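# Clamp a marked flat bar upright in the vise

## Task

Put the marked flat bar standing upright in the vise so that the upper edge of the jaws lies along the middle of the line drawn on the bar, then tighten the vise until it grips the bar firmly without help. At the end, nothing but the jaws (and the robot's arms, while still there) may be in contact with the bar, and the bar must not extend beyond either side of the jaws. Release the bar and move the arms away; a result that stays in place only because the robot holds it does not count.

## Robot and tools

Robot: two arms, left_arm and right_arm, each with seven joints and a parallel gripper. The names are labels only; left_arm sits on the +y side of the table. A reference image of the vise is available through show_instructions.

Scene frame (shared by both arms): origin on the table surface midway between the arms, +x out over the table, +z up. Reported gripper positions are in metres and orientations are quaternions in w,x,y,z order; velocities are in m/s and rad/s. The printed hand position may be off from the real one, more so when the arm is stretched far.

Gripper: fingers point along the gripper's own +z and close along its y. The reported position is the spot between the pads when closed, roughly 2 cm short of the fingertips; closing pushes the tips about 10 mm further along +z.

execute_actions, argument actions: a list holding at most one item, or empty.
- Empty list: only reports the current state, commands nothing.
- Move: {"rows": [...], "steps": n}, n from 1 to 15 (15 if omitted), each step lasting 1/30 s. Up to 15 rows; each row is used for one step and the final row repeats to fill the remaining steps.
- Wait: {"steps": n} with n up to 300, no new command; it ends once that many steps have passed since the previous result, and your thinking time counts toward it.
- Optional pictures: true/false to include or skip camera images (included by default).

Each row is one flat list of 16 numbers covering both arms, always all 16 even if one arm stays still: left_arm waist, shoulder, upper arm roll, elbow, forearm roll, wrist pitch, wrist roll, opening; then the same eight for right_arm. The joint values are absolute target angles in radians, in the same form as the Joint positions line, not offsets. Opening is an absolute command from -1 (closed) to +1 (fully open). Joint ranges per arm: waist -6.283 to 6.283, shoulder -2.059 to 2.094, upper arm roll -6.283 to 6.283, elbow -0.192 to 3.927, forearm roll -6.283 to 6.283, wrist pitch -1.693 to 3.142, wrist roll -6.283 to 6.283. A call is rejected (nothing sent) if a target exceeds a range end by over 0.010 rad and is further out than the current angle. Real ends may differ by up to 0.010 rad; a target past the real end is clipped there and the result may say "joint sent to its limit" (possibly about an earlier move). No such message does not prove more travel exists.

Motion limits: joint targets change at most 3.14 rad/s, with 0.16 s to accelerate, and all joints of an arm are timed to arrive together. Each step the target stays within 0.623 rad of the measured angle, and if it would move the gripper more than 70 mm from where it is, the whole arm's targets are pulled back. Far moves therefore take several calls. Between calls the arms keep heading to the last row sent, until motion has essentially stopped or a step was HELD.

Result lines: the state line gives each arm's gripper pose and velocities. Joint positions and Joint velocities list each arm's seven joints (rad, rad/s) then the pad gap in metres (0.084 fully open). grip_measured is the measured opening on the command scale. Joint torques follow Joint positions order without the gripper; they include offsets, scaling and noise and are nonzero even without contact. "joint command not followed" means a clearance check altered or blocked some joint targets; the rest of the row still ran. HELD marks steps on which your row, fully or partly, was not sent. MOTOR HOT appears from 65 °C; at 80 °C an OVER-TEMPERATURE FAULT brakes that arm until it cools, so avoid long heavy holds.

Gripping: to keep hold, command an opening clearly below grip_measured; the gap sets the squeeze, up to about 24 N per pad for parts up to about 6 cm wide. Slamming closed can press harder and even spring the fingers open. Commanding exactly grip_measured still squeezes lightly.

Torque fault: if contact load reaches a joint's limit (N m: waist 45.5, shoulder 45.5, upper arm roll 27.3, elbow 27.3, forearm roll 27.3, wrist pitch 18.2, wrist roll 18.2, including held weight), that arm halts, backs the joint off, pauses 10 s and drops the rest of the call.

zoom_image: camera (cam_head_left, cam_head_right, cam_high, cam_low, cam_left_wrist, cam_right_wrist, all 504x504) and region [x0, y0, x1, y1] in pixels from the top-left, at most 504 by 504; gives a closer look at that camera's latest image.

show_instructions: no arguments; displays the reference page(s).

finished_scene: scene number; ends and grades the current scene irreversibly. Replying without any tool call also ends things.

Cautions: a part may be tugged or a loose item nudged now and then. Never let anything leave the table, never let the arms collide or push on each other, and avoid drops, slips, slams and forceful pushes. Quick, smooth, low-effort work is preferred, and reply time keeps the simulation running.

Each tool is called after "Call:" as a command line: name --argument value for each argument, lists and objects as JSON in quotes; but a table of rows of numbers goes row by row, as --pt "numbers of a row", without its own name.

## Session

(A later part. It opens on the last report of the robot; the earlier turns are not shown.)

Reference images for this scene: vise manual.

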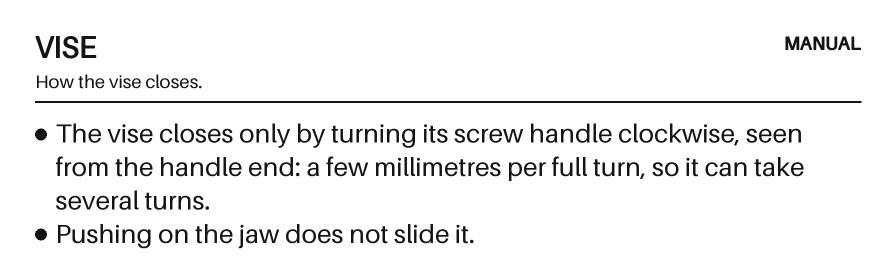

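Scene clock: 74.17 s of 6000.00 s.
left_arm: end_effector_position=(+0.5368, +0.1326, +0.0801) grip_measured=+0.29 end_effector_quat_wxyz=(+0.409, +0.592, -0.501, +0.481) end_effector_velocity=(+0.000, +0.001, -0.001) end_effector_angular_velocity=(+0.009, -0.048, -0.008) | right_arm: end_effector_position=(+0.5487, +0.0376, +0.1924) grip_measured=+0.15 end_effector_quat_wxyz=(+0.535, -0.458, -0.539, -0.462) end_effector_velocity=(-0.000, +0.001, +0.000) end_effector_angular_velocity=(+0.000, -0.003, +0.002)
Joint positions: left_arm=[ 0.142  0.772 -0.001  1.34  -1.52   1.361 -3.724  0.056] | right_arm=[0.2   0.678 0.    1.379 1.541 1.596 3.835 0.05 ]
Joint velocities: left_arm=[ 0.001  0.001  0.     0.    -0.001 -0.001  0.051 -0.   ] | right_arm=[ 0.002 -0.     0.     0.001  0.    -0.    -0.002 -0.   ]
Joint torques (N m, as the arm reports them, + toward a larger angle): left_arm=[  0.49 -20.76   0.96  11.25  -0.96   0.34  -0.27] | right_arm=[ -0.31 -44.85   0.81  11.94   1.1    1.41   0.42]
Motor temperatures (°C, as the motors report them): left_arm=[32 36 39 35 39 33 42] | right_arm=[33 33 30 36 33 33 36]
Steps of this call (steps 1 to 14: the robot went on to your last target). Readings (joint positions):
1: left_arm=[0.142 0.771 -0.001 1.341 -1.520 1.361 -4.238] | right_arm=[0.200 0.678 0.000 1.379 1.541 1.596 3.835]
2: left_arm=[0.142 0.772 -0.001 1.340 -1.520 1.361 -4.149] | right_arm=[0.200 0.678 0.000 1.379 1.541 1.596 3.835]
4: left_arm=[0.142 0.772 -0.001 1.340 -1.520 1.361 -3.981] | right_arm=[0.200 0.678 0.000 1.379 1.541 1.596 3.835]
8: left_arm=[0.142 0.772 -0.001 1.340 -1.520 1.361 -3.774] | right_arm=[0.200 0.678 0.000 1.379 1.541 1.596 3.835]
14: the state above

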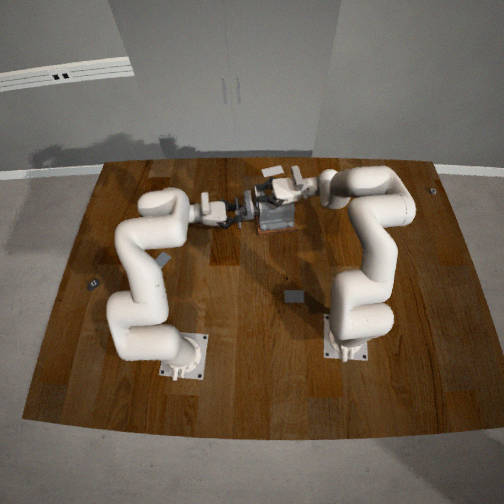

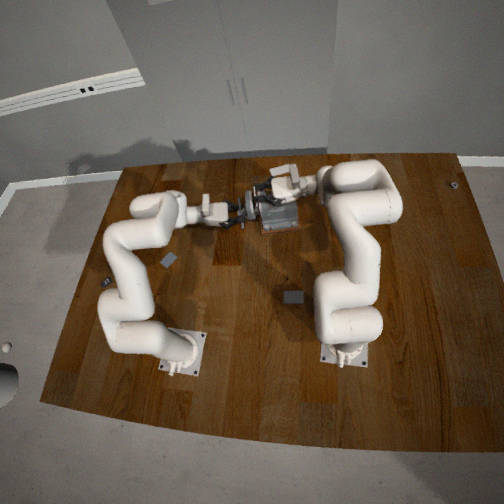

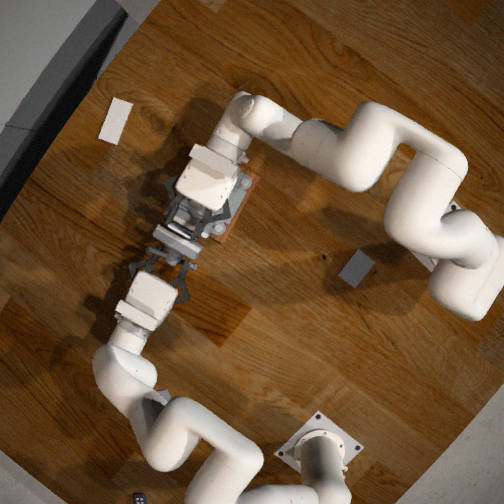

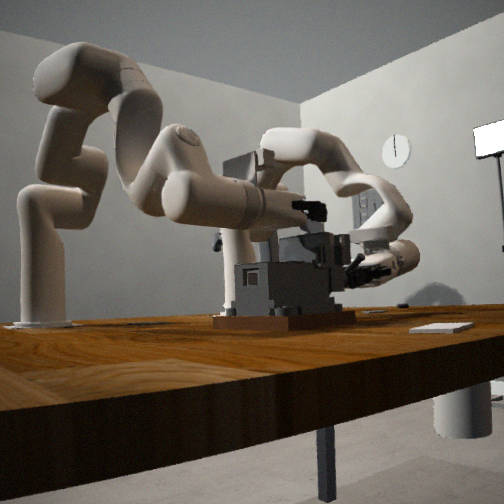

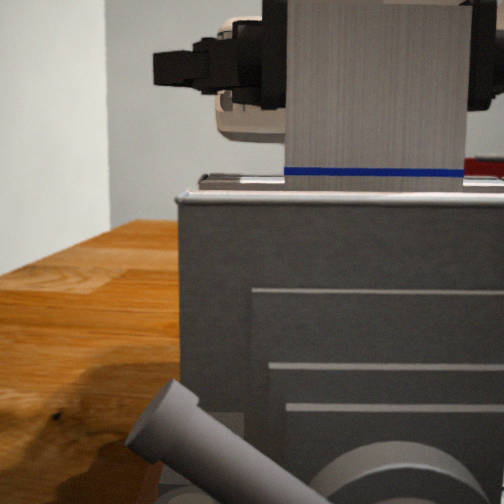

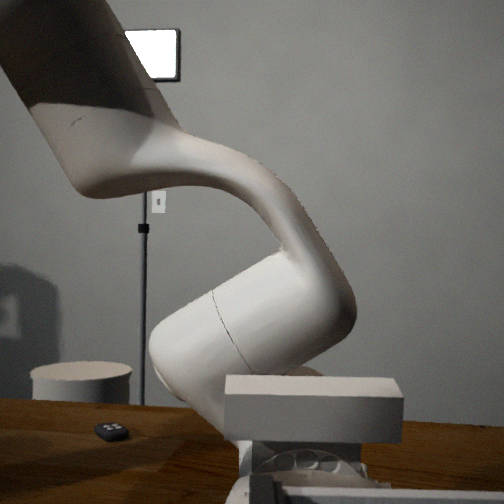

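Call:
execute_actions --actions '[{"rows":[[0.138,0.776,0,1.34,-1.523,1.358,6.2,0.3,0.196,0.6845,0,1.379,1.538,1.599,3.833,-1]]}]' --pictures false

Call:
execute_actions --actions '[{"steps":102}]' --pictures false

Call:
execute_actions --actions '[{"rows":[[0.208,0.776,0,1.34,-1.465,1.397,5.9,0.3,0.196,0.6845,0,1.379,1.538,1.599,3.833,-1]],"steps":11}]' --pictures false

Call:
execute_actions --actions '[{"rows":[[0.208,0.776,0,1.34,-1.465,1.397,-3.72,0.3,0.196,0.6845,0,1.379,1.538,1.599,3.833,-1]]}]' --pictures false

Call:
execute_actions --actions '[{"steps":99}]'

Call:
zoom_image --camera "cam_high" --region '[125,190,225,290]'

Call:
zoom_image --camera "cam_left_wrist" --region '[180,140,504,210]'

Scene clock: 84.33 s of 6000.00 s.
left_arm: end_effector_position=(+0.5372, +0.1327, +0.0773) grip_measured=+0.29 end_effector_quat_wxyz=(-0.135, -0.290, +0.720, -0.615) end_effector_velocity=(+0.008, +0.003, +0.004) end_effector_angular_velocity=(+0.438, -2.587, -0.534) | right_arm: end_effector_position=(+0.5484, +0.0356, +0.1891) grip_measured=+0.15 end_effector_quat_wxyz=(+0.537, -0.459, -0.538, -0.461) end_effector_velocity=(+0.000, -0.001, -0.001) end_effector_angular_velocity=(-0.001, +0.001, -0.001)
Joint positions: left_arm=[ 0.139  0.776  0.002  1.341 -1.523  1.356 -2.748  0.057] | right_arm=[0.196 0.684 0.    1.379 1.538 1.599 3.833 0.05 ]
Joint velocities: left_arm=[-0.001 -0.001  0.003  0.014 -0.009 -0.01   2.664  0.001] | right_arm=[-0.001  0.    -0.001 -0.    -0.001  0.    -0.    -0.   ]
Joint torques (N m, as the arm reports them, + toward a larger angle): left_arm=[ -0.21 -21.17  -1.28  10.9   -0.22   1.89  -0.11] | right_arm=[ -0.4  -45.49   0.48  11.71   1.15   1.37   0.28]
Motor temperatures (°C, as the motors report them): left_arm=[32 36 39 35 39 33 42] | right_arm=[33 33 30 36 33 33 36]
Steps of this call (steps 1 to 30: the robot went on to your last target; steps 31 to 290: nothing new was sent; steps 291 to 305: all 15 steps of this action). Readings (joint positions):
291: left_arm=[0.142 0.772 0.000 1.340 -1.520 1.360 -3.720] | right_arm=[0.200 0.678 0.000 1.379 1.541 1.596 3.835]
292: left_arm=[0.142 0.772 -0.000 1.340 -1.520 1.360 -3.716] | right_arm=[0.200 0.679 0.000 1.379 1.541 1.596 3.835]
294: left_arm=[0.142 0.772 -0.000 1.340 -1.520 1.360 -3.670] | right_arm=[0.198 0.681 0.000 1.379 1.539 1.598 3.834]
298: left_arm=[0.140 0.774 -0.000 1.341 -1.522 1.359 -3.384] | right_arm=[0.196 0.684 -0.000 1.379 1.538 1.599 3.833]
305: the state above

Scene clock: 87.73 s of 6000.00 s.
left_arm: end_effector_position=(+0.5357, +0.1312, +0.0766) grip_measured=+0.29 end_effector_quat_wxyz=(+0.560, +0.622, +0.463, -0.290) end_effector_velocity=(+0.003, +0.003, +0.001) end_effector_angular_velocity=(+0.083, -0.498, -0.096) | right_arm: end_effector_position=(+0.5484, +0.0356, +0.1890) grip_measured=+0.15 end_effector_quat_wxyz=(+0.537, -0.459, -0.538, -0.461) end_effector_velocity=(+0.000, -0.000, +0.000) end_effector_angular_velocity=(-0.000, +0.001, -0.001)
Joint positions: left_arm=[ 0.138  0.777  0.     1.339 -1.522  1.358  6.161  0.056] | right_arm=[0.196 0.684 0.    1.379 1.538 1.599 3.833 0.05 ]
Joint velocities: left_arm=[ 0.002 -0.     0.003  0.003 -0.004 -0.002  0.513  0.   ] | right_arm=[-0.001 -0.    -0.    -0.    -0.     0.     0.002  0.   ]
Joint torques (N m, as the arm reports them, + toward a larger angle): left_arm=[  1.74 -21.81   0.83  12.33  -1.71   0.85  -0.47] | right_arm=[ -0.29 -45.35   0.63  11.92   1.14   1.19   0.6 ]
Motor temperatures (°C, as the motors report them): left_arm=[32 36 39 34 39 33 42] | right_arm=[33 33 30 36 33 33 36]
Steps of this call (steps 1 to 102: the robot went on to your last target). Readings (joint positions):
1: left_arm=[0.139 0.776 0.002 1.341 -1.524 1.356 -2.658] | right_arm=[0.196 0.684 0.000 1.379 1.538 1.599 3.833]
2: left_arm=[0.139 0.776 0.002 1.341 -1.524 1.356 -2.569] | right_arm=[0.196 0.684 0.000 1.379 1.538 1.599 3.833]
4: left_arm=[0.139 0.776 0.002 1.342 -1.524 1.356 -2.390] | right_arm=[0.196 0.684 0.000 1.379 1.538 1.599 3.833]
8: left_arm=[0.139 0.775 0.001 1.342 -1.524 1.357 -2.032] | right_arm=[0.196 0.684 0.000 1.379 1.538 1.599 3.833]
102: the state above

Scene clock: 88.10 s of 6000.00 s.
left_arm: end_effector_position=(+0.5335, +0.1678, +0.0769) grip_measured=+0.29 end_effector_quat_wxyz=(+0.521, +0.560, +0.538, -0.353) end_effector_velocity=(-0.016, -0.015, +0.009) end_effector_angular_velocity=(-0.089, +0.241, -0.017) | right_arm: end_effector_position=(+0.5484, +0.0356, +0.1890) grip_measured=+0.15 end_effector_quat_wxyz=(+0.537, -0.459, -0.538, -0.461) end_effector_velocity=(-0.000, +0.000, -0.000) end_effector_angular_velocity=(+0.000, +0.001, +0.000)
Joint positions: left_arm=[ 0.207  0.776  0.005  1.34  -1.468  1.393  5.918  0.056] | right_arm=[ 0.196  0.684 -0.     1.379  1.538  1.599  3.833  0.05 ]
Joint velocities: left_arm=[ 0.029  0.    -0.046 -0.004  0.047  0.047 -0.248 -0.   ] | right_arm=[ 0.     0.     0.    -0.001  0.     0.     0.     0.   ]
Joint torques (N m, as the arm reports them, + toward a larger angle): left_arm=[ -3.38 -22.19  -5.53  11.33  -1.52   2.05  -0.08] | right_arm=[  0.13 -45.21   0.72  11.89   1.38   1.22   0.39]
Motor temperatures (°C, as the motors report them): left_arm=[32 36 39 34 39 33 42] | right_arm=[33 33 30 36 33 33 36]
Steps of this call (steps 1 to 11: all 11 steps of this action). Readings (joint positions):
1: left_arm=[0.138 0.777 0.000 1.339 -1.522 1.358 6.175] | right_arm=[0.196 0.684 0.000 1.379 1.538 1.599 3.833]
2: left_arm=[0.139 0.777 0.000 1.339 -1.522 1.358 6.180] | right_arm=[0.196 0.684 0.000 1.379 1.538 1.599 3.833]
4: left_arm=[0.148 0.777 -0.001 1.340 -1.514 1.363 6.148] | right_arm=[0.196 0.684 -0.000 1.379 1.538 1.599 3.833]
8: left_arm=[0.194 0.776 0.004 1.341 -1.479 1.386 5.972] | right_arm=[0.196 0.684 -0.000 1.379 1.538 1.599 3.833]
11: the state above

Scene clock: 88.60 s of 6000.00 s.
left_arm: end_effector_position=(+0.5320, +0.1649, +0.0781) grip_measured=+0.29 end_effector_quat_wxyz=(+0.289, +0.239, +0.737, -0.562) end_effector_velocity=(+0.000, -0.000, -0.000) end_effector_angular_velocity=(-0.422, +2.578, +0.538) | right_arm: end_effector_position=(+0.5484, +0.0356, +0.1890) grip_measured=+0.15 end_effector_quat_wxyz=(+0.537, -0.459, -0.538, -0.461) end_effector_velocity=(-0.000, +0.000, -0.000) end_effector_angular_velocity=(+0.000, +0.000, +0.000)
Joint positions: left_arm=[ 0.208  0.776 -0.     1.34  -1.465  1.397  4.927  0.056] | right_arm=[0.196 0.685 0.    1.379 1.538 1.599 3.833 0.05 ]
Joint velocities: left_arm=[ 0.     0.001 -0.     0.    -0.    -0.    -2.667 -0.   ] | right_arm=[ 0.001 -0.001 -0.    -0.001  0.     0.    -0.001 -0.   ]
Joint torques (N m, as the arm reports them, + toward a larger angle): left_arm=[ -0.55 -21.74  -2.44  11.05  -0.92   1.92  -0.53] | right_arm=[  0.14 -45.1    0.7   11.76   0.96   1.3    0.55]
Motor temperatures (°C, as the motors report them): left_arm=[32 36 39 34 39 33 42] | right_arm=[33 33 30 36 33 33 36]
Steps of this call (steps 1 to 15: all 15 steps of this action). Readings (joint positions):
1: left_arm=[0.208 0.776 0.003 1.340 -1.467 1.394 5.912] | right_arm=[0.196 0.685 -0.000 1.379 1.538 1.599 3.833]
2: left_arm=[0.207 0.776 0.001 1.340 -1.467 1.395 5.903] | right_arm=[0.196 0.684 -0.000 1.379 1.538 1.599 3.833]
4: left_arm=[0.207 0.776 -0.001 1.340 -1.466 1.397 5.853] | right_arm=[0.196 0.684 0.000 1.379 1.538 1.599 3.833]
8: left_arm=[0.207 0.776 -0.000 1.340 -1.465 1.397 5.563] | right_arm=[0.196 0.685 -0.000 1.379 1.538 1.599 3.833]
15: the state above

Scene clock: 91.90 s of 6000.00 s.
left_arm: end_effector_position=(+0.5320, +0.1650, +0.0781) grip_measured=+0.29 end_effector_quat_wxyz=(+0.402, +0.584, -0.510, +0.487) end_effector_velocity=(+0.000, -0.000, +0.000) end_effector_angular_velocity=(-0.071, +0.425, +0.089) | right_arm: end_effector_position=(+0.5484, +0.0356, +0.1890) grip_measured=+0.15 end_effector_quat_wxyz=(+0.537, -0.459, -0.538, -0.461) end_effector_velocity=(+0.000, -0.000, -0.000) end_effector_angular_velocity=(+0.000, -0.000, -0.001)
Joint positions: left_arm=[ 0.208  0.776  0.     1.34  -1.465  1.397 -3.687  0.056] | right_arm=[ 0.196  0.684 -0.     1.379  1.538  1.599  3.833  0.05 ]
Joint velocities: left_arm=[-0.     0.     0.    -0.    -0.002  0.001 -0.439  0.   ] | right_arm=[-0.     0.    -0.    -0.     0.     0.    -0.001  0.   ]
Joint torques (N m, as the arm reports them, + toward a larger angle): left_arm=[ -0.34 -22.46  -2.86  10.98  -1.08   1.79   0.55] | right_arm=[ -0.3  -45.12   0.63  11.66   1.07   1.24   0.39]
Motor temperatures (°C, as the motors report them): left_arm=[32 36 39 34 39 33 42] | right_arm=[33 33 30 36 33 33 36]
Steps of this call (steps 1 to 99: the robot went on to your last target). Readings (joint positions):
1: left_arm=[0.208 0.776 -0.000 1.340 -1.465 1.397 4.838] | right_arm=[0.196 0.684 -0.000 1.379 1.538 1.599 3.833]
2: left_arm=[0.208 0.776 -0.000 1.340 -1.465 1.397 4.749] | right_arm=[0.196 0.685 0.000 1.379 1.538 1.599 3.833]
4: left_arm=[0.208 0.776 -0.000 1.340 -1.465 1.397 4.570] | right_arm=[0.196 0.685 -0.000 1.379 1.538 1.599 3.833]
8: left_arm=[0.208 0.776 -0.000 1.340 -1.465 1.397 4.212] | right_arm=[0.196 0.685 0.000 1.379 1.538 1.599 3.833]
99: the state above

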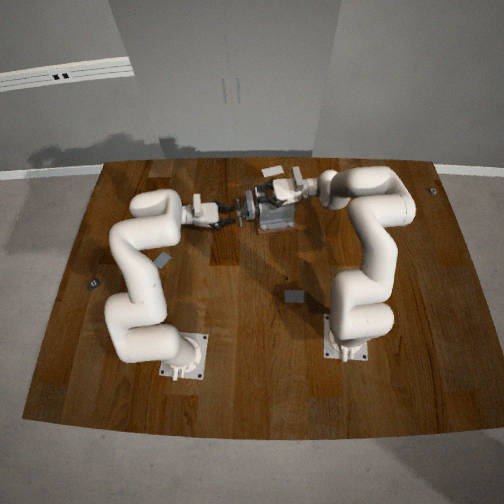

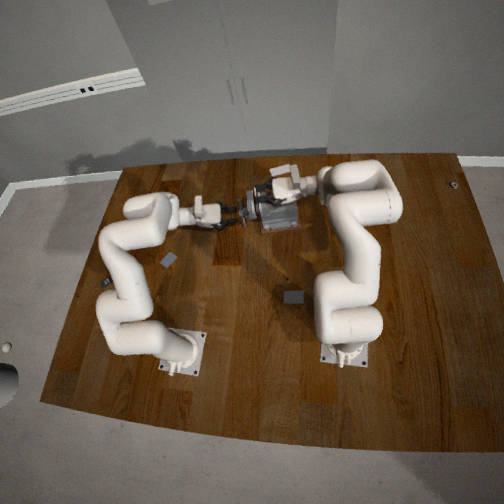

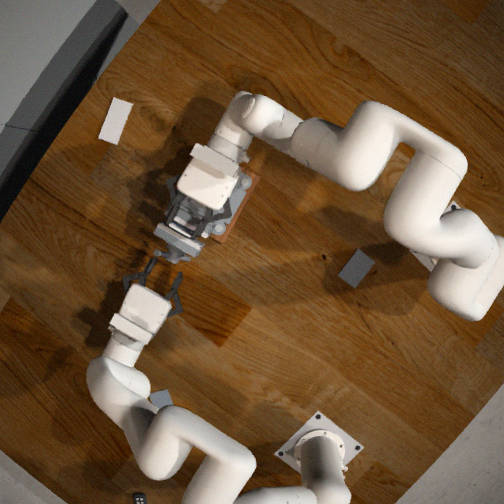

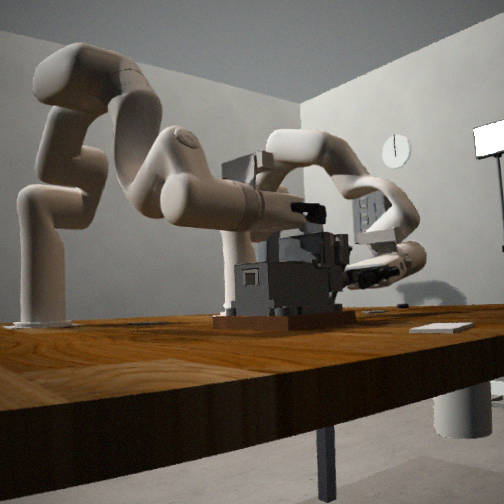

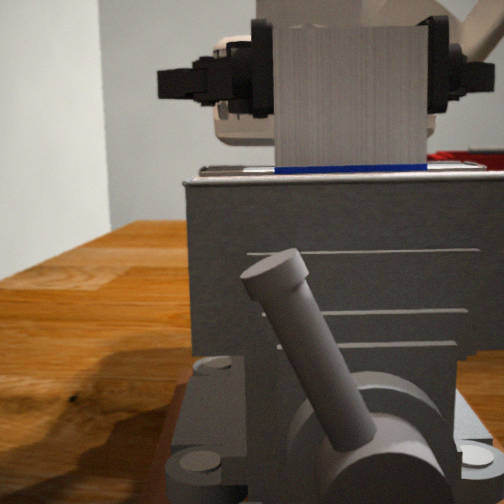

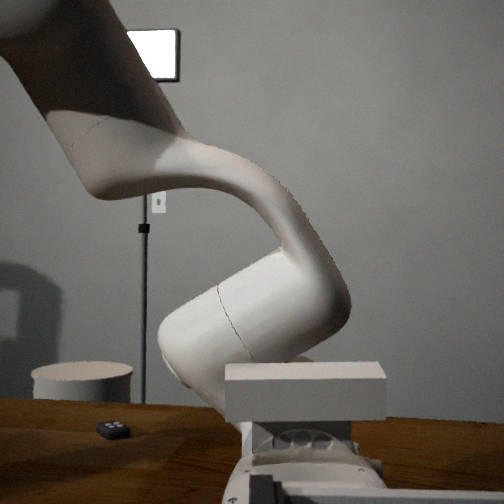

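Region (125, 190, 225, 290) of cam_high's 504x504 image, scaled by 5.040, with more detail than that image has.

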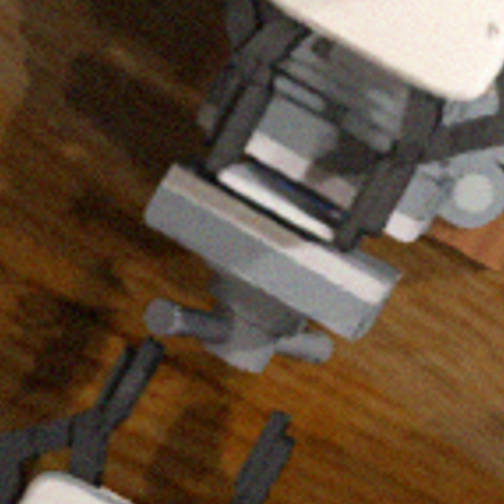

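Region (180, 140, 504, 210) of cam_left_wrist's 504x504 image, scaled by 1.556, with more detail than that image has; it fills the top 109 rows of this view, and the rest is white.

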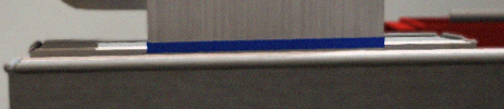

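Call:
execute_actions --actions '[{"rows":[[0.128,0.776,0,1.34,-1.531,1.352,-3.72,0.3,0.196,0.6845,0,1.379,1.538,1.599,3.836,-1]],"steps":12}]' --pictures false

Call:
execute_actions --actions '[{"rows":[[0.128,0.776,0,1.34,-1.531,1.352,6.2,0.3,0.196,0.6845,0,1.379,1.538,1.599,3.836,-1]]}]' --pictures false

Call:
execute_actions --actions '[{"steps":102}]' --pictures false

Call:
execute_actions --actions '[{"rows":[[0.198,0.776,0,1.34,-1.473,1.391,5.9,0.3,0.196,0.6845,0,1.379,1.538,1.599,3.836,-1]],"steps":11}]' --pictures false

Call:
execute_actions --actions '[{"rows":[[0.198,0.776,0,1.34,-1.473,1.391,-3.72,0.3,0.196,0.6845,0,1.379,1.538,1.599,3.836,-1]]}]' --pictures false

Call:
execute_actions --actions '[{"steps":100}]' --pictures false

Call:
execute_actions --actions '[{"rows":[[0.119,0.776,0,1.34,-1.539,1.347,-3.72,0.3,0.196,0.6845,0,1.379,1.538,1.599,3.836,-1]]}]'

Call:
zoom_image --camera "cam_high" --region '[125,190,225,290]'

Call:
zoom_image --camera "cam_left_wrist" --region '[180,140,504,210]'

Scene clock: 102.53 s of 6000.00 s.
left_arm: end_effector_position=(+0.5368, +0.1274, +0.0775) grip_measured=+0.29 end_effector_quat_wxyz=(+0.408, +0.592, -0.502, +0.480) end_effector_velocity=(+0.013, +0.033, -0.009) end_effector_angular_velocity=(+0.038, +0.002, +0.067) | right_arm: end_effector_position=(+0.5484, +0.0356, +0.1890) grip_measured=+0.15 end_effector_quat_wxyz=(+0.537, -0.460, -0.537, -0.460) end_effector_velocity=(+0.000, +0.000, +0.000) end_effector_angular_velocity=(+0.000, -0.001, -0.000)
Joint positions: left_arm=[ 0.13   0.776  0.001  1.34  -1.53   1.353 -3.72   0.056] | right_arm=[ 0.196  0.685 -0.     1.379  1.538  1.599  3.836  0.05 ]
Joint velocities: left_arm=[ 0.01   0.001  0.044  0.001 -0.018 -0.02  -0.     0.   ] | right_arm=[-0. -0. -0.  0.  0.  0. -0. -0.]
Joint torques (N m, as the arm reports them, + toward a larger angle): left_arm=[ -1.12 -22.07  -3.92  11.34  -0.92   1.96  -0.42] | right_arm=[ -0.46 -45.95   0.48  11.76   1.29   1.26   0.38]
Motor temperatures (°C, as the motors report them): left_arm=[32 36 39 34 39 33 42] | right_arm=[33 33 30 36 33 33 36]
Steps of this call (steps 1 to 30: the robot went on to your last target; steps 31 to 307: nothing new was sent; steps 308 to 319: all 12 steps of this action). Readings (joint positions):
308: left_arm=[0.208 0.776 0.000 1.340 -1.465 1.397 -3.720] | right_arm=[0.196 0.684 0.000 1.379 1.538 1.599 3.833]
309: left_arm=[0.205 0.776 0.001 1.340 -1.468 1.394 -3.720] | right_arm=[0.196 0.684 -0.000 1.379 1.538 1.599 3.833]
311: left_arm=[0.179 0.776 0.006 1.340 -1.492 1.377 -3.720] | right_arm=[0.196 0.685 0.000 1.379 1.538 1.599 3.835]
315: left_arm=[0.133 0.776 -0.006 1.340 -1.523 1.359 -3.720] | right_arm=[0.196 0.684 0.000 1.379 1.538 1.599 3.836]
319: the state above

Scene clock: 103.03 s of 6000.00 s.
left_arm: end_effector_position=(+0.5377, +0.1273, +0.0776) grip_measured=+0.29 end_effector_quat_wxyz=(-0.135, -0.289, +0.720, -0.616) end_effector_velocity=(+0.007, +0.003, +0.003) end_effector_angular_velocity=(+0.436, -2.587, -0.535) | right_arm: end_effector_position=(+0.5484, +0.0356, +0.1890) grip_measured=+0.15 end_effector_quat_wxyz=(+0.537, -0.460, -0.537, -0.460) end_effector_velocity=(-0.001, +0.001, -0.001) end_effector_angular_velocity=(-0.001, +0.003, +0.001)
Joint positions: left_arm=[ 0.129  0.776  0.001  1.341 -1.532  1.351 -2.748  0.056] | right_arm=[ 0.196  0.685 -0.     1.379  1.538  1.599  3.836  0.05 ]
Joint velocities: left_arm=[ 0.    -0.002  0.002  0.012 -0.006 -0.008  2.666  0.   ] | right_arm=[ 0.002 -0.    -0.    -0.003  0.    -0.     0.001 -0.   ]
Joint torques (N m, as the arm reports them, + toward a larger angle): left_arm=[ -1.77 -21.7   -4.06   9.98  -0.07   2.44  -0.2 ] | right_arm=[ -0.8  -44.67   0.83  11.64   1.35   1.39   0.44]
Motor temperatures (°C, as the motors report them): left_arm=[32 36 39 34 39 33 42] | right_arm=[33 33 30 36 33 33 36]
Steps of this call (steps 1 to 15: all 15 steps of this action). Readings (joint positions):
1: left_arm=[0.130 0.776 0.002 1.340 -1.530 1.352 -3.720] | right_arm=[0.196 0.684 -0.000 1.379 1.538 1.599 3.836]
2: left_arm=[0.130 0.776 0.002 1.340 -1.530 1.352 -3.716] | right_arm=[0.196 0.684 -0.000 1.379 1.538 1.599 3.836]
4: left_arm=[0.129 0.776 0.001 1.340 -1.531 1.352 -3.670] | right_arm=[0.196 0.684 -0.000 1.379 1.538 1.599 3.836]
8: left_arm=[0.128 0.776 0.000 1.340 -1.531 1.352 -3.383] | right_arm=[0.196 0.684 0.000 1.379 1.538 1.599 3.836]
15: the state above

Scene clock: 106.43 s of 6000.00 s.
left_arm: end_effector_position=(+0.5361, +0.1264, +0.0764) grip_measured=+0.29 end_effector_quat_wxyz=(+0.560, +0.623, +0.464, -0.290) end_effector_velocity=(+0.003, +0.004, +0.000) end_effector_angular_velocity=(+0.085, -0.499, -0.095) | right_arm: end_effector_position=(+0.5484, +0.0356, +0.1890) grip_measured=+0.15 end_effector_quat_wxyz=(+0.537, -0.460, -0.537, -0.460) end_effector_velocity=(-0.000, +0.000, -0.001) end_effector_angular_velocity=(-0.000, +0.001, -0.000)
Joint positions: left_arm=[ 0.128  0.777  0.     1.339 -1.53   1.352  6.161  0.056] | right_arm=[ 0.196  0.684 -0.     1.379  1.538  1.599  3.836  0.05 ]
Joint velocities: left_arm=[ 0.003 -0.     0.003  0.003 -0.004 -0.004  0.513  0.   ] | right_arm=[ 0.     0.001 -0.    -0.     0.    -0.     0.     0.   ]
Joint torques (N m, as the arm reports them, + toward a larger angle): left_arm=[  1.87 -22.07   0.9   12.32  -1.62   0.63  -0.65] | right_arm=[ -0.13 -45.5    0.79  11.79   1.11   1.26   0.34]
Motor temperatures (°C, as the motors report them): left_arm=[32 36 39 34 39 33 42] | right_arm=[33 33 30 36 33 33 36]
Steps of this call (steps 1 to 102: the robot went on to your last target). Readings (joint positions):
1: left_arm=[0.129 0.776 0.001 1.341 -1.532 1.351 -2.658] | right_arm=[0.196 0.685 -0.000 1.379 1.538 1.599 3.836]
2: left_arm=[0.129 0.776 0.001 1.342 -1.532 1.351 -2.569] | right_arm=[0.196 0.684 0.000 1.379 1.538 1.599 3.836]
4: left_arm=[0.129 0.775 0.001 1.342 -1.532 1.351 -2.390] | right_arm=[0.196 0.684 -0.000 1.379 1.538 1.599 3.836]
8: left_arm=[0.128 0.775 -0.000 1.342 -1.532 1.352 -2.032] | right_arm=[0.196 0.684 -0.000 1.379 1.538 1.599 3.836]
102: the state above

Scene clock: 106.80 s of 6000.00 s.
left_arm: end_effector_position=(+0.5343, +0.1631, +0.0768) grip_measured=+0.29 end_effector_quat_wxyz=(+0.521, +0.560, +0.538, -0.353) end_effector_velocity=(-0.016, -0.016, +0.009) end_effector_angular_velocity=(-0.089, +0.242, -0.018) | right_arm: end_effector_position=(+0.5484, +0.0356, +0.1890) grip_measured=+0.15 end_effector_quat_wxyz=(+0.537, -0.460, -0.537, -0.460) end_effector_velocity=(+0.001, -0.000, +0.001) end_effector_angular_velocity=(+0.000, -0.002, -0.001)
Joint positions: left_arm=[ 0.197  0.776  0.005  1.34  -1.476  1.387  5.918  0.056] | right_arm=[0.196 0.684 0.    1.379 1.538 1.599 3.836 0.05 ]
Joint velocities: left_arm=[ 0.029 -0.    -0.047 -0.004  0.048  0.047 -0.249 -0.   ] | right_arm=[-0.    -0.    -0.     0.002  0.    -0.     0.    -0.   ]
Joint torques (N m, as the arm reports them, + toward a larger angle): left_arm=[ -3.4  -21.62  -5.45  11.44  -1.32   1.86   0.01] | right_arm=[ -0.1  -44.83   0.89  11.97   1.07   1.44   0.46]
Motor temperatures (°C, as the motors report them): left_arm=[32 36 39 34 39 33 42] | right_arm=[33 33 30 36 33 33 36]
Steps of this call (steps 1 to 11: all 11 steps of this action). Readings (joint positions):
1: left_arm=[0.128 0.777 0.000 1.339 -1.530 1.352 6.175] | right_arm=[0.196 0.684 -0.000 1.379 1.538 1.599 3.836]
2: left_arm=[0.129 0.777 0.000 1.339 -1.530 1.352 6.180] | right_arm=[0.196 0.685 0.000 1.379 1.538 1.599 3.836]
4: left_arm=[0.138 0.777 -0.001 1.340 -1.522 1.357 6.148] | right_arm=[0.196 0.685 -0.000 1.379 1.538 1.599 3.836]
8: left_arm=[0.184 0.776 0.004 1.341 -1.487 1.380 5.972] | right_arm=[0.196 0.685 0.000 1.379 1.538 1.599 3.836]
11: the state above

Scene clock: 107.30 s of 6000.00 s.
left_arm: end_effector_position=(+0.5327, +0.1601, +0.0779) grip_measured=+0.29 end_effector_quat_wxyz=(+0.289, +0.239, +0.738, -0.561) end_effector_velocity=(+0.000, +0.001, -0.000) end_effector_angular_velocity=(-0.420, +2.577, +0.541) | right_arm: end_effector_position=(+0.5484, +0.0356, +0.1890) grip_measured=+0.15 end_effector_quat_wxyz=(+0.537, -0.460, -0.537, -0.460) end_effector_velocity=(+0.000, +0.000, -0.000) end_effector_angular_velocity=(-0.000, +0.001, +0.000)
Joint positions: left_arm=[ 0.198  0.776 -0.     1.34  -1.473  1.391  4.927  0.056] | right_arm=[0.196 0.685 0.    1.379 1.538 1.599 3.836 0.05 ]
Joint velocities: left_arm=[ 0.001 -0.     0.     0.     0.002 -0.001 -2.668 -0.   ] | right_arm=[ 0.     0.    -0.     0.     0.    -0.     0.001 -0.   ]
Joint torques (N m, as the arm reports them, + toward a larger angle): left_arm=[ -0.23 -21.84  -2.35  11.57  -1.38   1.74  -0.18] | right_arm=[ -0.8  -45.33   0.64  11.69   1.25   1.27   0.28]
Motor temperatures (°C, as the motors report them): left_arm=[32 36 39 34 39 33 42] | right_arm=[33 33 30 36 33 33 36]
Steps of this call (steps 1 to 15: all 15 steps of this action). Readings (joint positions):
1: left_arm=[0.198 0.776 0.003 1.340 -1.475 1.388 5.912] | right_arm=[0.196 0.684 0.000 1.379 1.538 1.599 3.836]
2: left_arm=[0.197 0.776 0.001 1.340 -1.475 1.389 5.903] | right_arm=[0.196 0.684 0.000 1.379 1.538 1.599 3.836]
4: left_arm=[0.197 0.776 -0.001 1.340 -1.474 1.391 5.853] | right_arm=[0.196 0.684 -0.000 1.379 1.538 1.599 3.836]
8: left_arm=[0.197 0.776 -0.000 1.340 -1.473 1.391 5.563] | right_arm=[0.196 0.685 0.000 1.379 1.538 1.599 3.836]
15: the state above

Scene clock: 110.63 s of 6000.00 s.
left_arm: end_effector_position=(+0.5328, +0.1603, +0.0779) grip_measured=+0.29 end_effector_quat_wxyz=(+0.405, +0.587, -0.507, +0.485) end_effector_velocity=(-0.000, +0.000, -0.000) end_effector_angular_velocity=(-0.043, +0.269, +0.056) | right_arm: end_effector_position=(+0.5484, +0.0356, +0.1890) grip_measured=+0.15 end_effector_quat_wxyz=(+0.537, -0.460, -0.537, -0.460) end_effector_velocity=(-0.001, +0.001, +0.000) end_effector_angular_velocity=(+0.000, -0.000, +0.002)
Joint positions: left_arm=[ 0.198  0.776  0.     1.34  -1.473  1.391 -3.699  0.056] | right_arm=[ 0.196  0.684 -0.     1.379  1.538  1.599  3.836  0.05 ]
Joint velocities: left_arm=[ 0.    -0.    -0.    -0.     0.001 -0.001 -0.278  0.   ] | right_arm=[ 0.002  0.    -0.     0.     0.    -0.     0.     0.   ]
Joint torques (N m, as the arm reports them, + toward a larger angle): left_arm=[ -0.31 -21.92  -2.9   11.4   -1.02   1.83  -0.33] | right_arm=[ -0.07 -44.73   0.82  11.68   1.35   1.21   0.26]
Motor temperatures (°C, as the motors report them): left_arm=[32 36 39 34 39 33 42] | right_arm=[33 33 30 36 33 33 36]
Steps of this call (steps 1 to 100: the robot went on to your last target). Readings (joint positions):
1: left_arm=[0.198 0.776 -0.000 1.340 -1.473 1.391 4.838] | right_arm=[0.196 0.685 0.000 1.379 1.538 1.599 3.836]
2: left_arm=[0.198 0.776 -0.000 1.340 -1.473 1.391 4.749] | right_arm=[0.196 0.684 -0.000 1.379 1.538 1.599 3.836]
4: left_arm=[0.198 0.776 -0.000 1.340 -1.473 1.391 4.570] | right_arm=[0.196 0.685 -0.000 1.379 1.538 1.599 3.836]
8: left_arm=[0.198 0.776 -0.000 1.340 -1.473 1.391 4.212] | right_arm=[0.196 0.684 -0.000 1.379 1.538 1.599 3.836]
100: the state above

Scene clock: 111.13 s of 6000.00 s.
left_arm: end_effector_position=(+0.5377, +0.1237, +0.0773) grip_measured=+0.29 end_effector_quat_wxyz=(+0.407, +0.593, -0.501, +0.481) end_effector_velocity=(-0.002, -0.012, +0.003) end_effector_angular_velocity=(-0.011, +0.000, -0.015) | right_arm: end_effector_position=(+0.5484, +0.0356, +0.1890) grip_measured=+0.15 end_effector_quat_wxyz=(+0.537, -0.460, -0.537, -0.460) end_effector_velocity=(-0.000, +0.000, -0.000) end_effector_angular_velocity=(-0.000, -0.000, +0.001)
Joint positions: left_arm=[ 0.121  0.776  0.002  1.34  -1.539  1.347 -3.72   0.056] | right_arm=[ 0.196  0.684 -0.     1.379  1.538  1.599  3.836  0.05 ]
Joint velocities: left_arm=[-0.01  -0.001 -0.012  0.    -0.004  0.    -0.002 -0.   ] | right_arm=[ 0.001 -0.001  0.    -0.001 -0.    -0.    -0.    -0.   ]
Joint torques (N m, as the arm reports them, + toward a larger angle): left_arm=[ -0.75 -21.54  -2.79  11.42  -0.82   1.9   -0.35] | right_arm=[ -0.57 -45.     0.57  12.03   1.16   1.29   0.37]
Motor temperatures (°C, as the motors report them): left_arm=[32 36 39 34 39 33 42] | right_arm=[33 33 30 36 33 33 36]
Steps of this call (steps 1 to 15: all 15 steps of this action). Readings (joint positions):
1: left_arm=[0.198 0.776 0.000 1.340 -1.473 1.391 -3.706] | right_arm=[0.196 0.685 -0.000 1.379 1.538 1.599 3.836]
2: left_arm=[0.195 0.776 0.001 1.340 -1.476 1.389 -3.711] | right_arm=[0.196 0.685 -0.000 1.379 1.538 1.599 3.836]
4: left_arm=[0.169 0.776 0.006 1.340 -1.500 1.372 -3.716] | right_arm=[0.196 0.684 0.000 1.379 1.538 1.599 3.836]
8: left_arm=[0.124 0.776 -0.006 1.340 -1.532 1.353 -3.719] | right_arm=[0.196 0.684 0.000 1.379 1.538 1.599 3.836]
15: the state above

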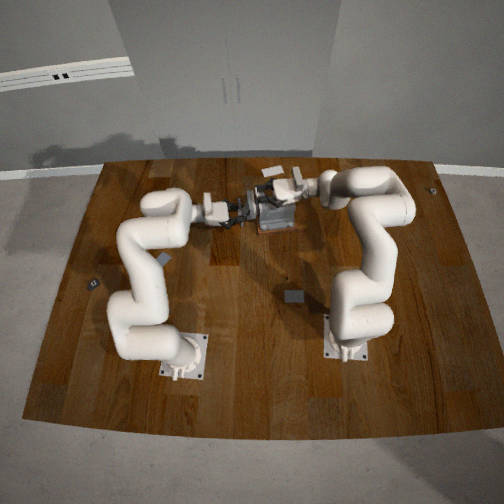

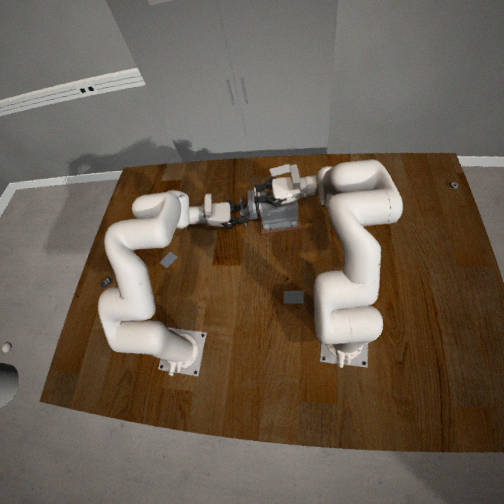

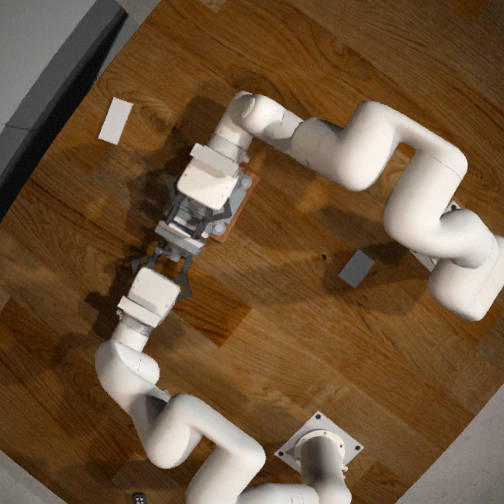

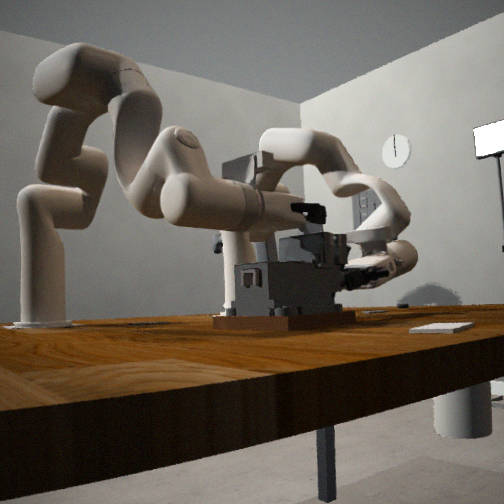

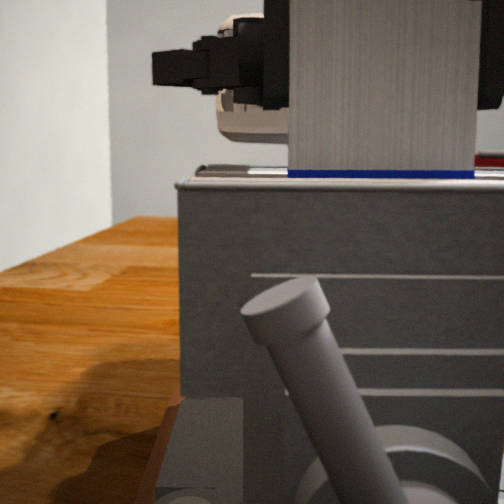

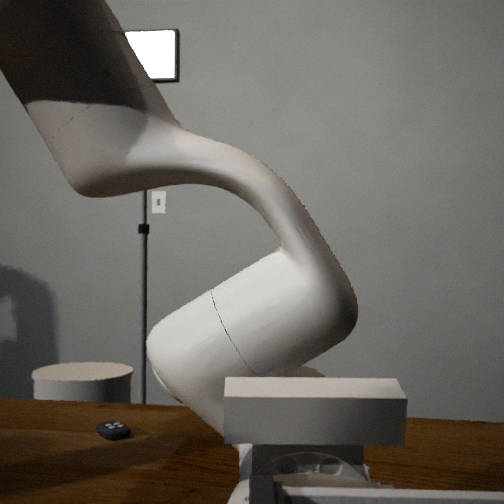

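Region (125, 190, 225, 290) of cam_high's 504x504 image, scaled by 5.040, with more detail than that image has.

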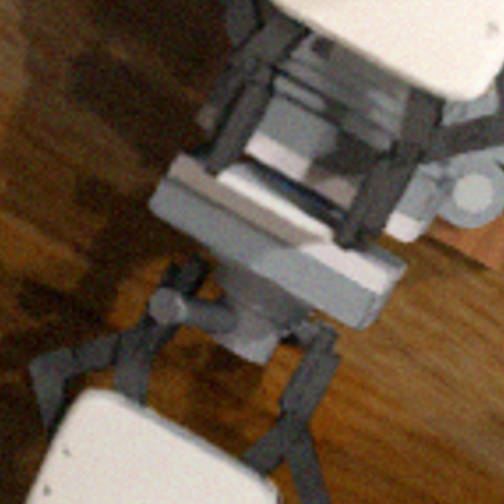

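Region (180, 140, 504, 210) of cam_left_wrist's 504x504 image, scaled by 1.556, with more detail than that image has; it fills the top 109 rows of this view, and the rest is white.

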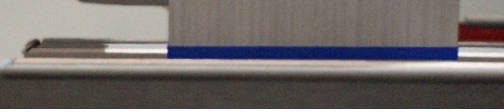

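Call:
execute_actions --actions '[{"rows":[[0.119,0.776,0,1.34,-1.539,1.347,1.0,0.3,0.193,0.6857,0,1.379,1.536,1.601,3.835,-1]]}]' --pictures false

Call:
execute_actions --actions '[{"steps":46}]' --pictures false

Scene clock: 114.37 s of 6000.00 s.
left_arm: end_effector_position=(+0.5382, +0.1230, +0.0777) grip_measured=+0.29 end_effector_quat_wxyz=(-0.135, -0.290, +0.720, -0.616) end_effector_velocity=(+0.007, +0.003, +0.005) end_effector_angular_velocity=(+0.434, -2.589, -0.538) | right_arm: end_effector_position=(+0.5485, +0.0341, +0.1884) grip_measured=+0.15 end_effector_quat_wxyz=(+0.538, -0.460, -0.537, -0.460) end_effector_velocity=(+0.000, -0.000, -0.000) end_effector_angular_velocity=(+0.000, -0.000, +0.000)
Joint positions: left_arm=[ 0.12   0.776  0.001  1.341 -1.54   1.346 -2.748  0.056] | right_arm=[0.193 0.686 0.    1.379 1.536 1.601 3.835 0.05 ]
Joint velocities: left_arm=[ 0.003 -0.003  0.002  0.012 -0.005 -0.002  2.666  0.   ] | right_arm=[-0.     0.    -0.     0.    -0.     0.001 -0.    -0.   ]
Joint torques (N m, as the arm reports them, + toward a larger angle): left_arm=[ -1.68 -22.26  -4.35   9.61   0.05   2.63   0.01] | right_arm=[ -0.68 -44.85   0.84  11.75   1.02   1.5    0.26]
Motor temperatures (°C, as the motors report them): left_arm=[32 36 39 34 39 33 42] | right_arm=[33 33 30 36 33 33 36]
Steps of this call (steps 1 to 15: the robot went on to your last target; steps 16 to 82: nothing new was sent; steps 83 to 97: all 15 steps of this action). Readings (joint positions):
83: left_arm=[0.119 0.776 0.000 1.340 -1.539 1.347 -3.720] | right_arm=[0.196 0.685 0.000 1.379 1.538 1.599 3.836]
84: left_arm=[0.119 0.776 0.000 1.340 -1.539 1.347 -3.716] | right_arm=[0.196 0.685 0.000 1.379 1.538 1.599 3.836]
86: left_arm=[0.119 0.776 0.000 1.340 -1.539 1.347 -3.670] | right_arm=[0.195 0.685 0.000 1.379 1.537 1.600 3.835]
90: left_arm=[0.119 0.776 0.000 1.340 -1.539 1.347 -3.383] | right_arm=[0.193 0.686 -0.000 1.379 1.536 1.601 3.835]
97: the state above

Scene clock: 115.90 s of 6000.00 s.
left_arm: end_effector_position=(+0.5382, +0.1227, +0.0786) grip_measured=+0.29 end_effector_quat_wxyz=(+0.629, +0.773, +0.066, +0.050) end_effector_velocity=(-0.004, -0.004, -0.000) end_effector_angular_velocity=(+0.025, -0.183, -0.048) | right_arm: end_effector_position=(+0.5485, +0.0341, +0.1884) grip_measured=+0.15 end_effector_quat_wxyz=(+0.537, -0.460, -0.537, -0.460) end_effector_velocity=(-0.000, +0.000, -0.000) end_effector_angular_velocity=(-0.000, -0.001, +0.000)
Joint positions: left_arm=[ 0.12   0.775  0.001  1.341 -1.539  1.347  0.985  0.057] | right_arm=[0.193 0.686 0.    1.379 1.536 1.601 3.835 0.05 ]
Joint velocities: left_arm=[-0.002  0.    -0.004 -0.005  0.001  0.005  0.194  0.   ] | right_arm=[ 0.     0.     0.    -0.    -0.    -0.001 -0.001 -0.   ]
Joint torques (N m, as the arm reports them, + toward a larger angle): left_arm=[ -2.61 -19.02  -4.2    8.15   1.27   1.89  -0.06] | right_arm=[  0.07 -44.98   0.58  11.81   1.17   1.3    0.53]
Motor temperatures (°C, as the motors report them): left_arm=[32 36 39 34 39 33 42] | right_arm=[33 33 30 36 33 33 36]
Steps of this call (steps 1 to 46: the robot went on to your last target). Readings (joint positions):
1: left_arm=[0.120 0.776 0.001 1.342 -1.540 1.346 -2.658] | right_arm=[0.193 0.686 0.000 1.379 1.536 1.601 3.835]
2: left_arm=[0.120 0.776 0.001 1.342 -1.540 1.346 -2.569] | right_arm=[0.193 0.686 0.000 1.379 1.536 1.601 3.835]
4: left_arm=[0.120 0.775 0.001 1.342 -1.540 1.346 -2.390] | right_arm=[0.193 0.686 0.000 1.379 1.536 1.601 3.835]
8: left_arm=[0.119 0.775 -0.000 1.341 -1.540 1.348 -2.032] | right_arm=[0.193 0.686 0.000 1.379 1.536 1.601 3.835]
46: the state above

Call:
execute_actions --actions '[{"rows":[[0.115,0.776,0,1.34,-1.542,1.345,2.56,0.3,0.193,0.6857,0,1.379,1.536,1.601,3.835,-1]]}]' --pictures false

Call:
execute_actions --actions '[{"steps":13}]'

Call:
zoom_image --camera "cam_high" --region '[145,200,215,260]'

Call:
zoom_image --camera "cam_left_wrist" --region '[180,140,504,210]'

Scene clock: 120.60 s of 6000.00 s.
left_arm: end_effector_position=(+0.5344, +0.1181, +0.0748) grip_measured=+0.29 end_effector_quat_wxyz=(+0.533, +0.713, -0.308, +0.337) end_effector_velocity=(+0.005, -0.006, +0.013) end_effector_angular_velocity=(+0.395, -2.603, -0.555) | right_arm: end_effector_position=(+0.5485, +0.0341, +0.1884) grip_measured=+0.15 end_effector_quat_wxyz=(+0.537, -0.460, -0.537, -0.460) end_effector_velocity=(-0.000, -0.000, -0.001) end_effector_angular_velocity=(-0.001, +0.002, -0.000)
Joint positions: left_arm=[ 0.113  0.779 -0.002  1.336 -1.54   1.345  1.972  0.056] | right_arm=[0.193 0.686 0.    1.379 1.536 1.601 3.835 0.05 ]
Joint velocities: left_arm=[-0.004 -0.01  -0.007  0.013 -0.005  0.009  2.667 -0.   ] | right_arm=[ 0.     0.    -0.    -0.001 -0.    -0.     0.001  0.   ]
Joint torques (N m, as the arm reports them, + toward a larger angle): left_arm=[  1.04 -19.8    0.26  10.05  -0.26   0.76  -0.19] | right_arm=[ -0.52 -45.15   0.7   11.81   1.39   1.32   0.33]
Motor temperatures (°C, as the motors report them): left_arm=[32 36 39 34 39 33 42] | right_arm=[33 33 30 36 33 33 36]
Steps of this call (steps 1 to 30: the robot went on to your last target; steps 31 to 126: nothing new was sent; steps 127 to 141: all 15 steps of this action). Readings (joint positions):
127: left_arm=[0.119 0.776 -0.000 1.340 -1.539 1.347 1.000] | right_arm=[0.193 0.686 0.000 1.379 1.536 1.601 3.835]
128: left_arm=[0.119 0.776 0.000 1.340 -1.539 1.347 1.004] | right_arm=[0.193 0.686 -0.000 1.379 1.536 1.601 3.835]
130: left_arm=[0.119 0.776 -0.000 1.340 -1.539 1.347 1.050] | right_arm=[0.193 0.686 0.000 1.379 1.536 1.601 3.835]
134: left_arm=[0.116 0.777 -0.001 1.339 -1.540 1.346 1.336] | right_arm=[0.193 0.686 0.000 1.379 1.536 1.601 3.835]
141: the state above

Scene clock: 121.03 s of 6000.00 s.
left_arm: end_effector_position=(+0.5365, +0.1199, +0.0766) grip_measured=+0.29 end_effector_quat_wxyz=(+0.411, +0.594, -0.499, +0.478) end_effector_velocity=(+0.003, +0.002, +0.002) end_effector_angular_velocity=(+0.014, -0.074, -0.010) | right_arm: end_effector_position=(+0.5485, +0.0341, +0.1884) grip_measured=+0.15 end_effector_quat_wxyz=(+0.537, -0.460, -0.537, -0.460) end_effector_velocity=(-0.000, -0.000, +0.000) end_effector_angular_velocity=(-0.000, +0.001, +0.000)
Joint positions: left_arm=[ 0.115  0.777  0.     1.339 -1.541  1.345  2.554  0.056] | right_arm=[ 0.193  0.686 -0.     1.379  1.536  1.601  3.835  0.05 ]
Joint velocities: left_arm=[ 0.002 -0.002  0.002  0.004 -0.001 -0.002  0.07   0.   ] | right_arm=[-0.    -0.    -0.    -0.    -0.     0.     0.001  0.   ]
Joint torques (N m, as the arm reports them, + toward a larger angle): left_arm=[  1.22 -22.28   1.05  12.02  -1.64   0.81   0.14] | right_arm=[ -0.33 -44.88   0.57  11.91   1.13   1.36   0.34]
Motor temperatures (°C, as the motors report them): left_arm=[32 36 39 34 39 33 42] | right_arm=[33 33 30 36 33 33 36]
Steps of this call (steps 1 to 13: the robot went on to your last target). Readings (joint positions):
1: left_arm=[0.113 0.778 -0.002 1.336 -1.540 1.345 2.062] | right_arm=[0.193 0.686 -0.000 1.379 1.536 1.601 3.835]
2: left_arm=[0.113 0.778 -0.002 1.337 -1.540 1.345 2.150] | right_arm=[0.193 0.686 -0.000 1.379 1.536 1.601 3.835]
4: left_arm=[0.113 0.777 -0.002 1.337 -1.541 1.346 2.316] | right_arm=[0.193 0.686 0.000 1.379 1.536 1.601 3.835]
8: left_arm=[0.114 0.777 -0.001 1.338 -1.541 1.345 2.511] | right_arm=[0.193 0.686 0.000 1.379 1.536 1.601 3.835]
13: the state above

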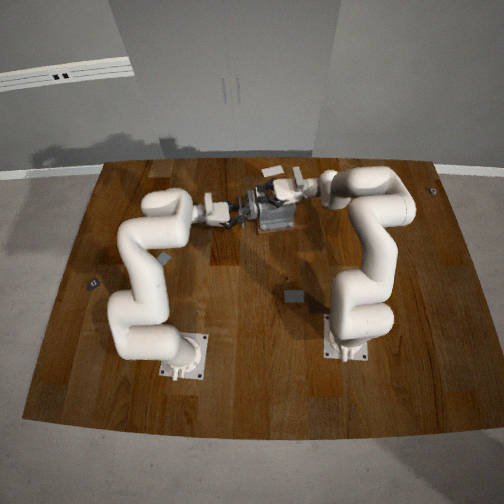

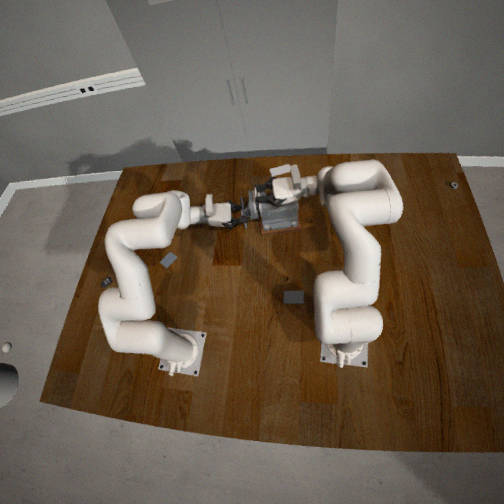

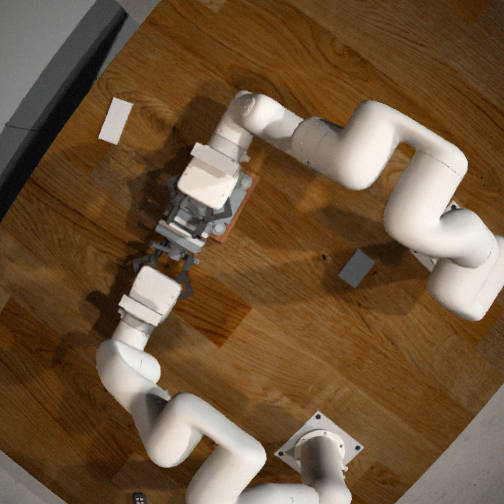

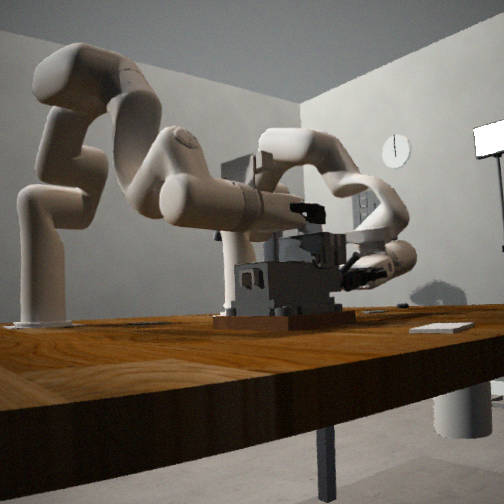

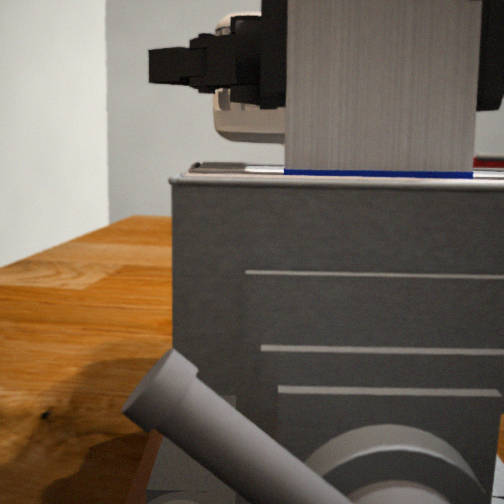

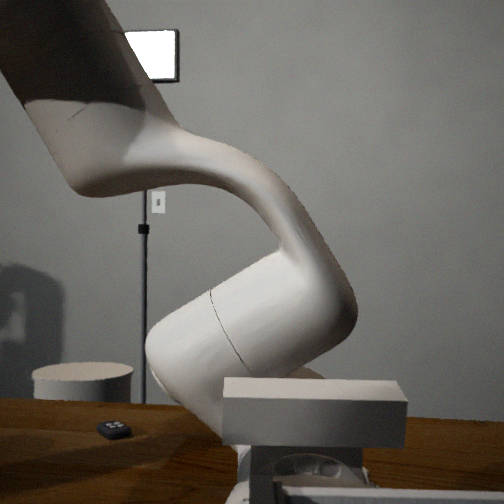

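Region (145, 200, 215, 260) of cam_high's 504x504 image, scaled by 7.200, with more detail than that image has; it fills the top 432 rows of this view, and the rest is white.

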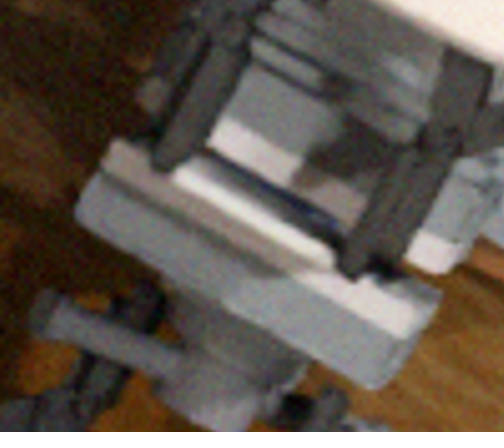

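Region (180, 140, 504, 210) of cam_left_wrist's 504x504 image, scaled by 1.556, with more detail than that image has; it fills the top 109 rows of this view, and the rest is white.

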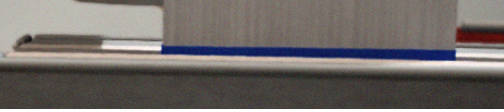

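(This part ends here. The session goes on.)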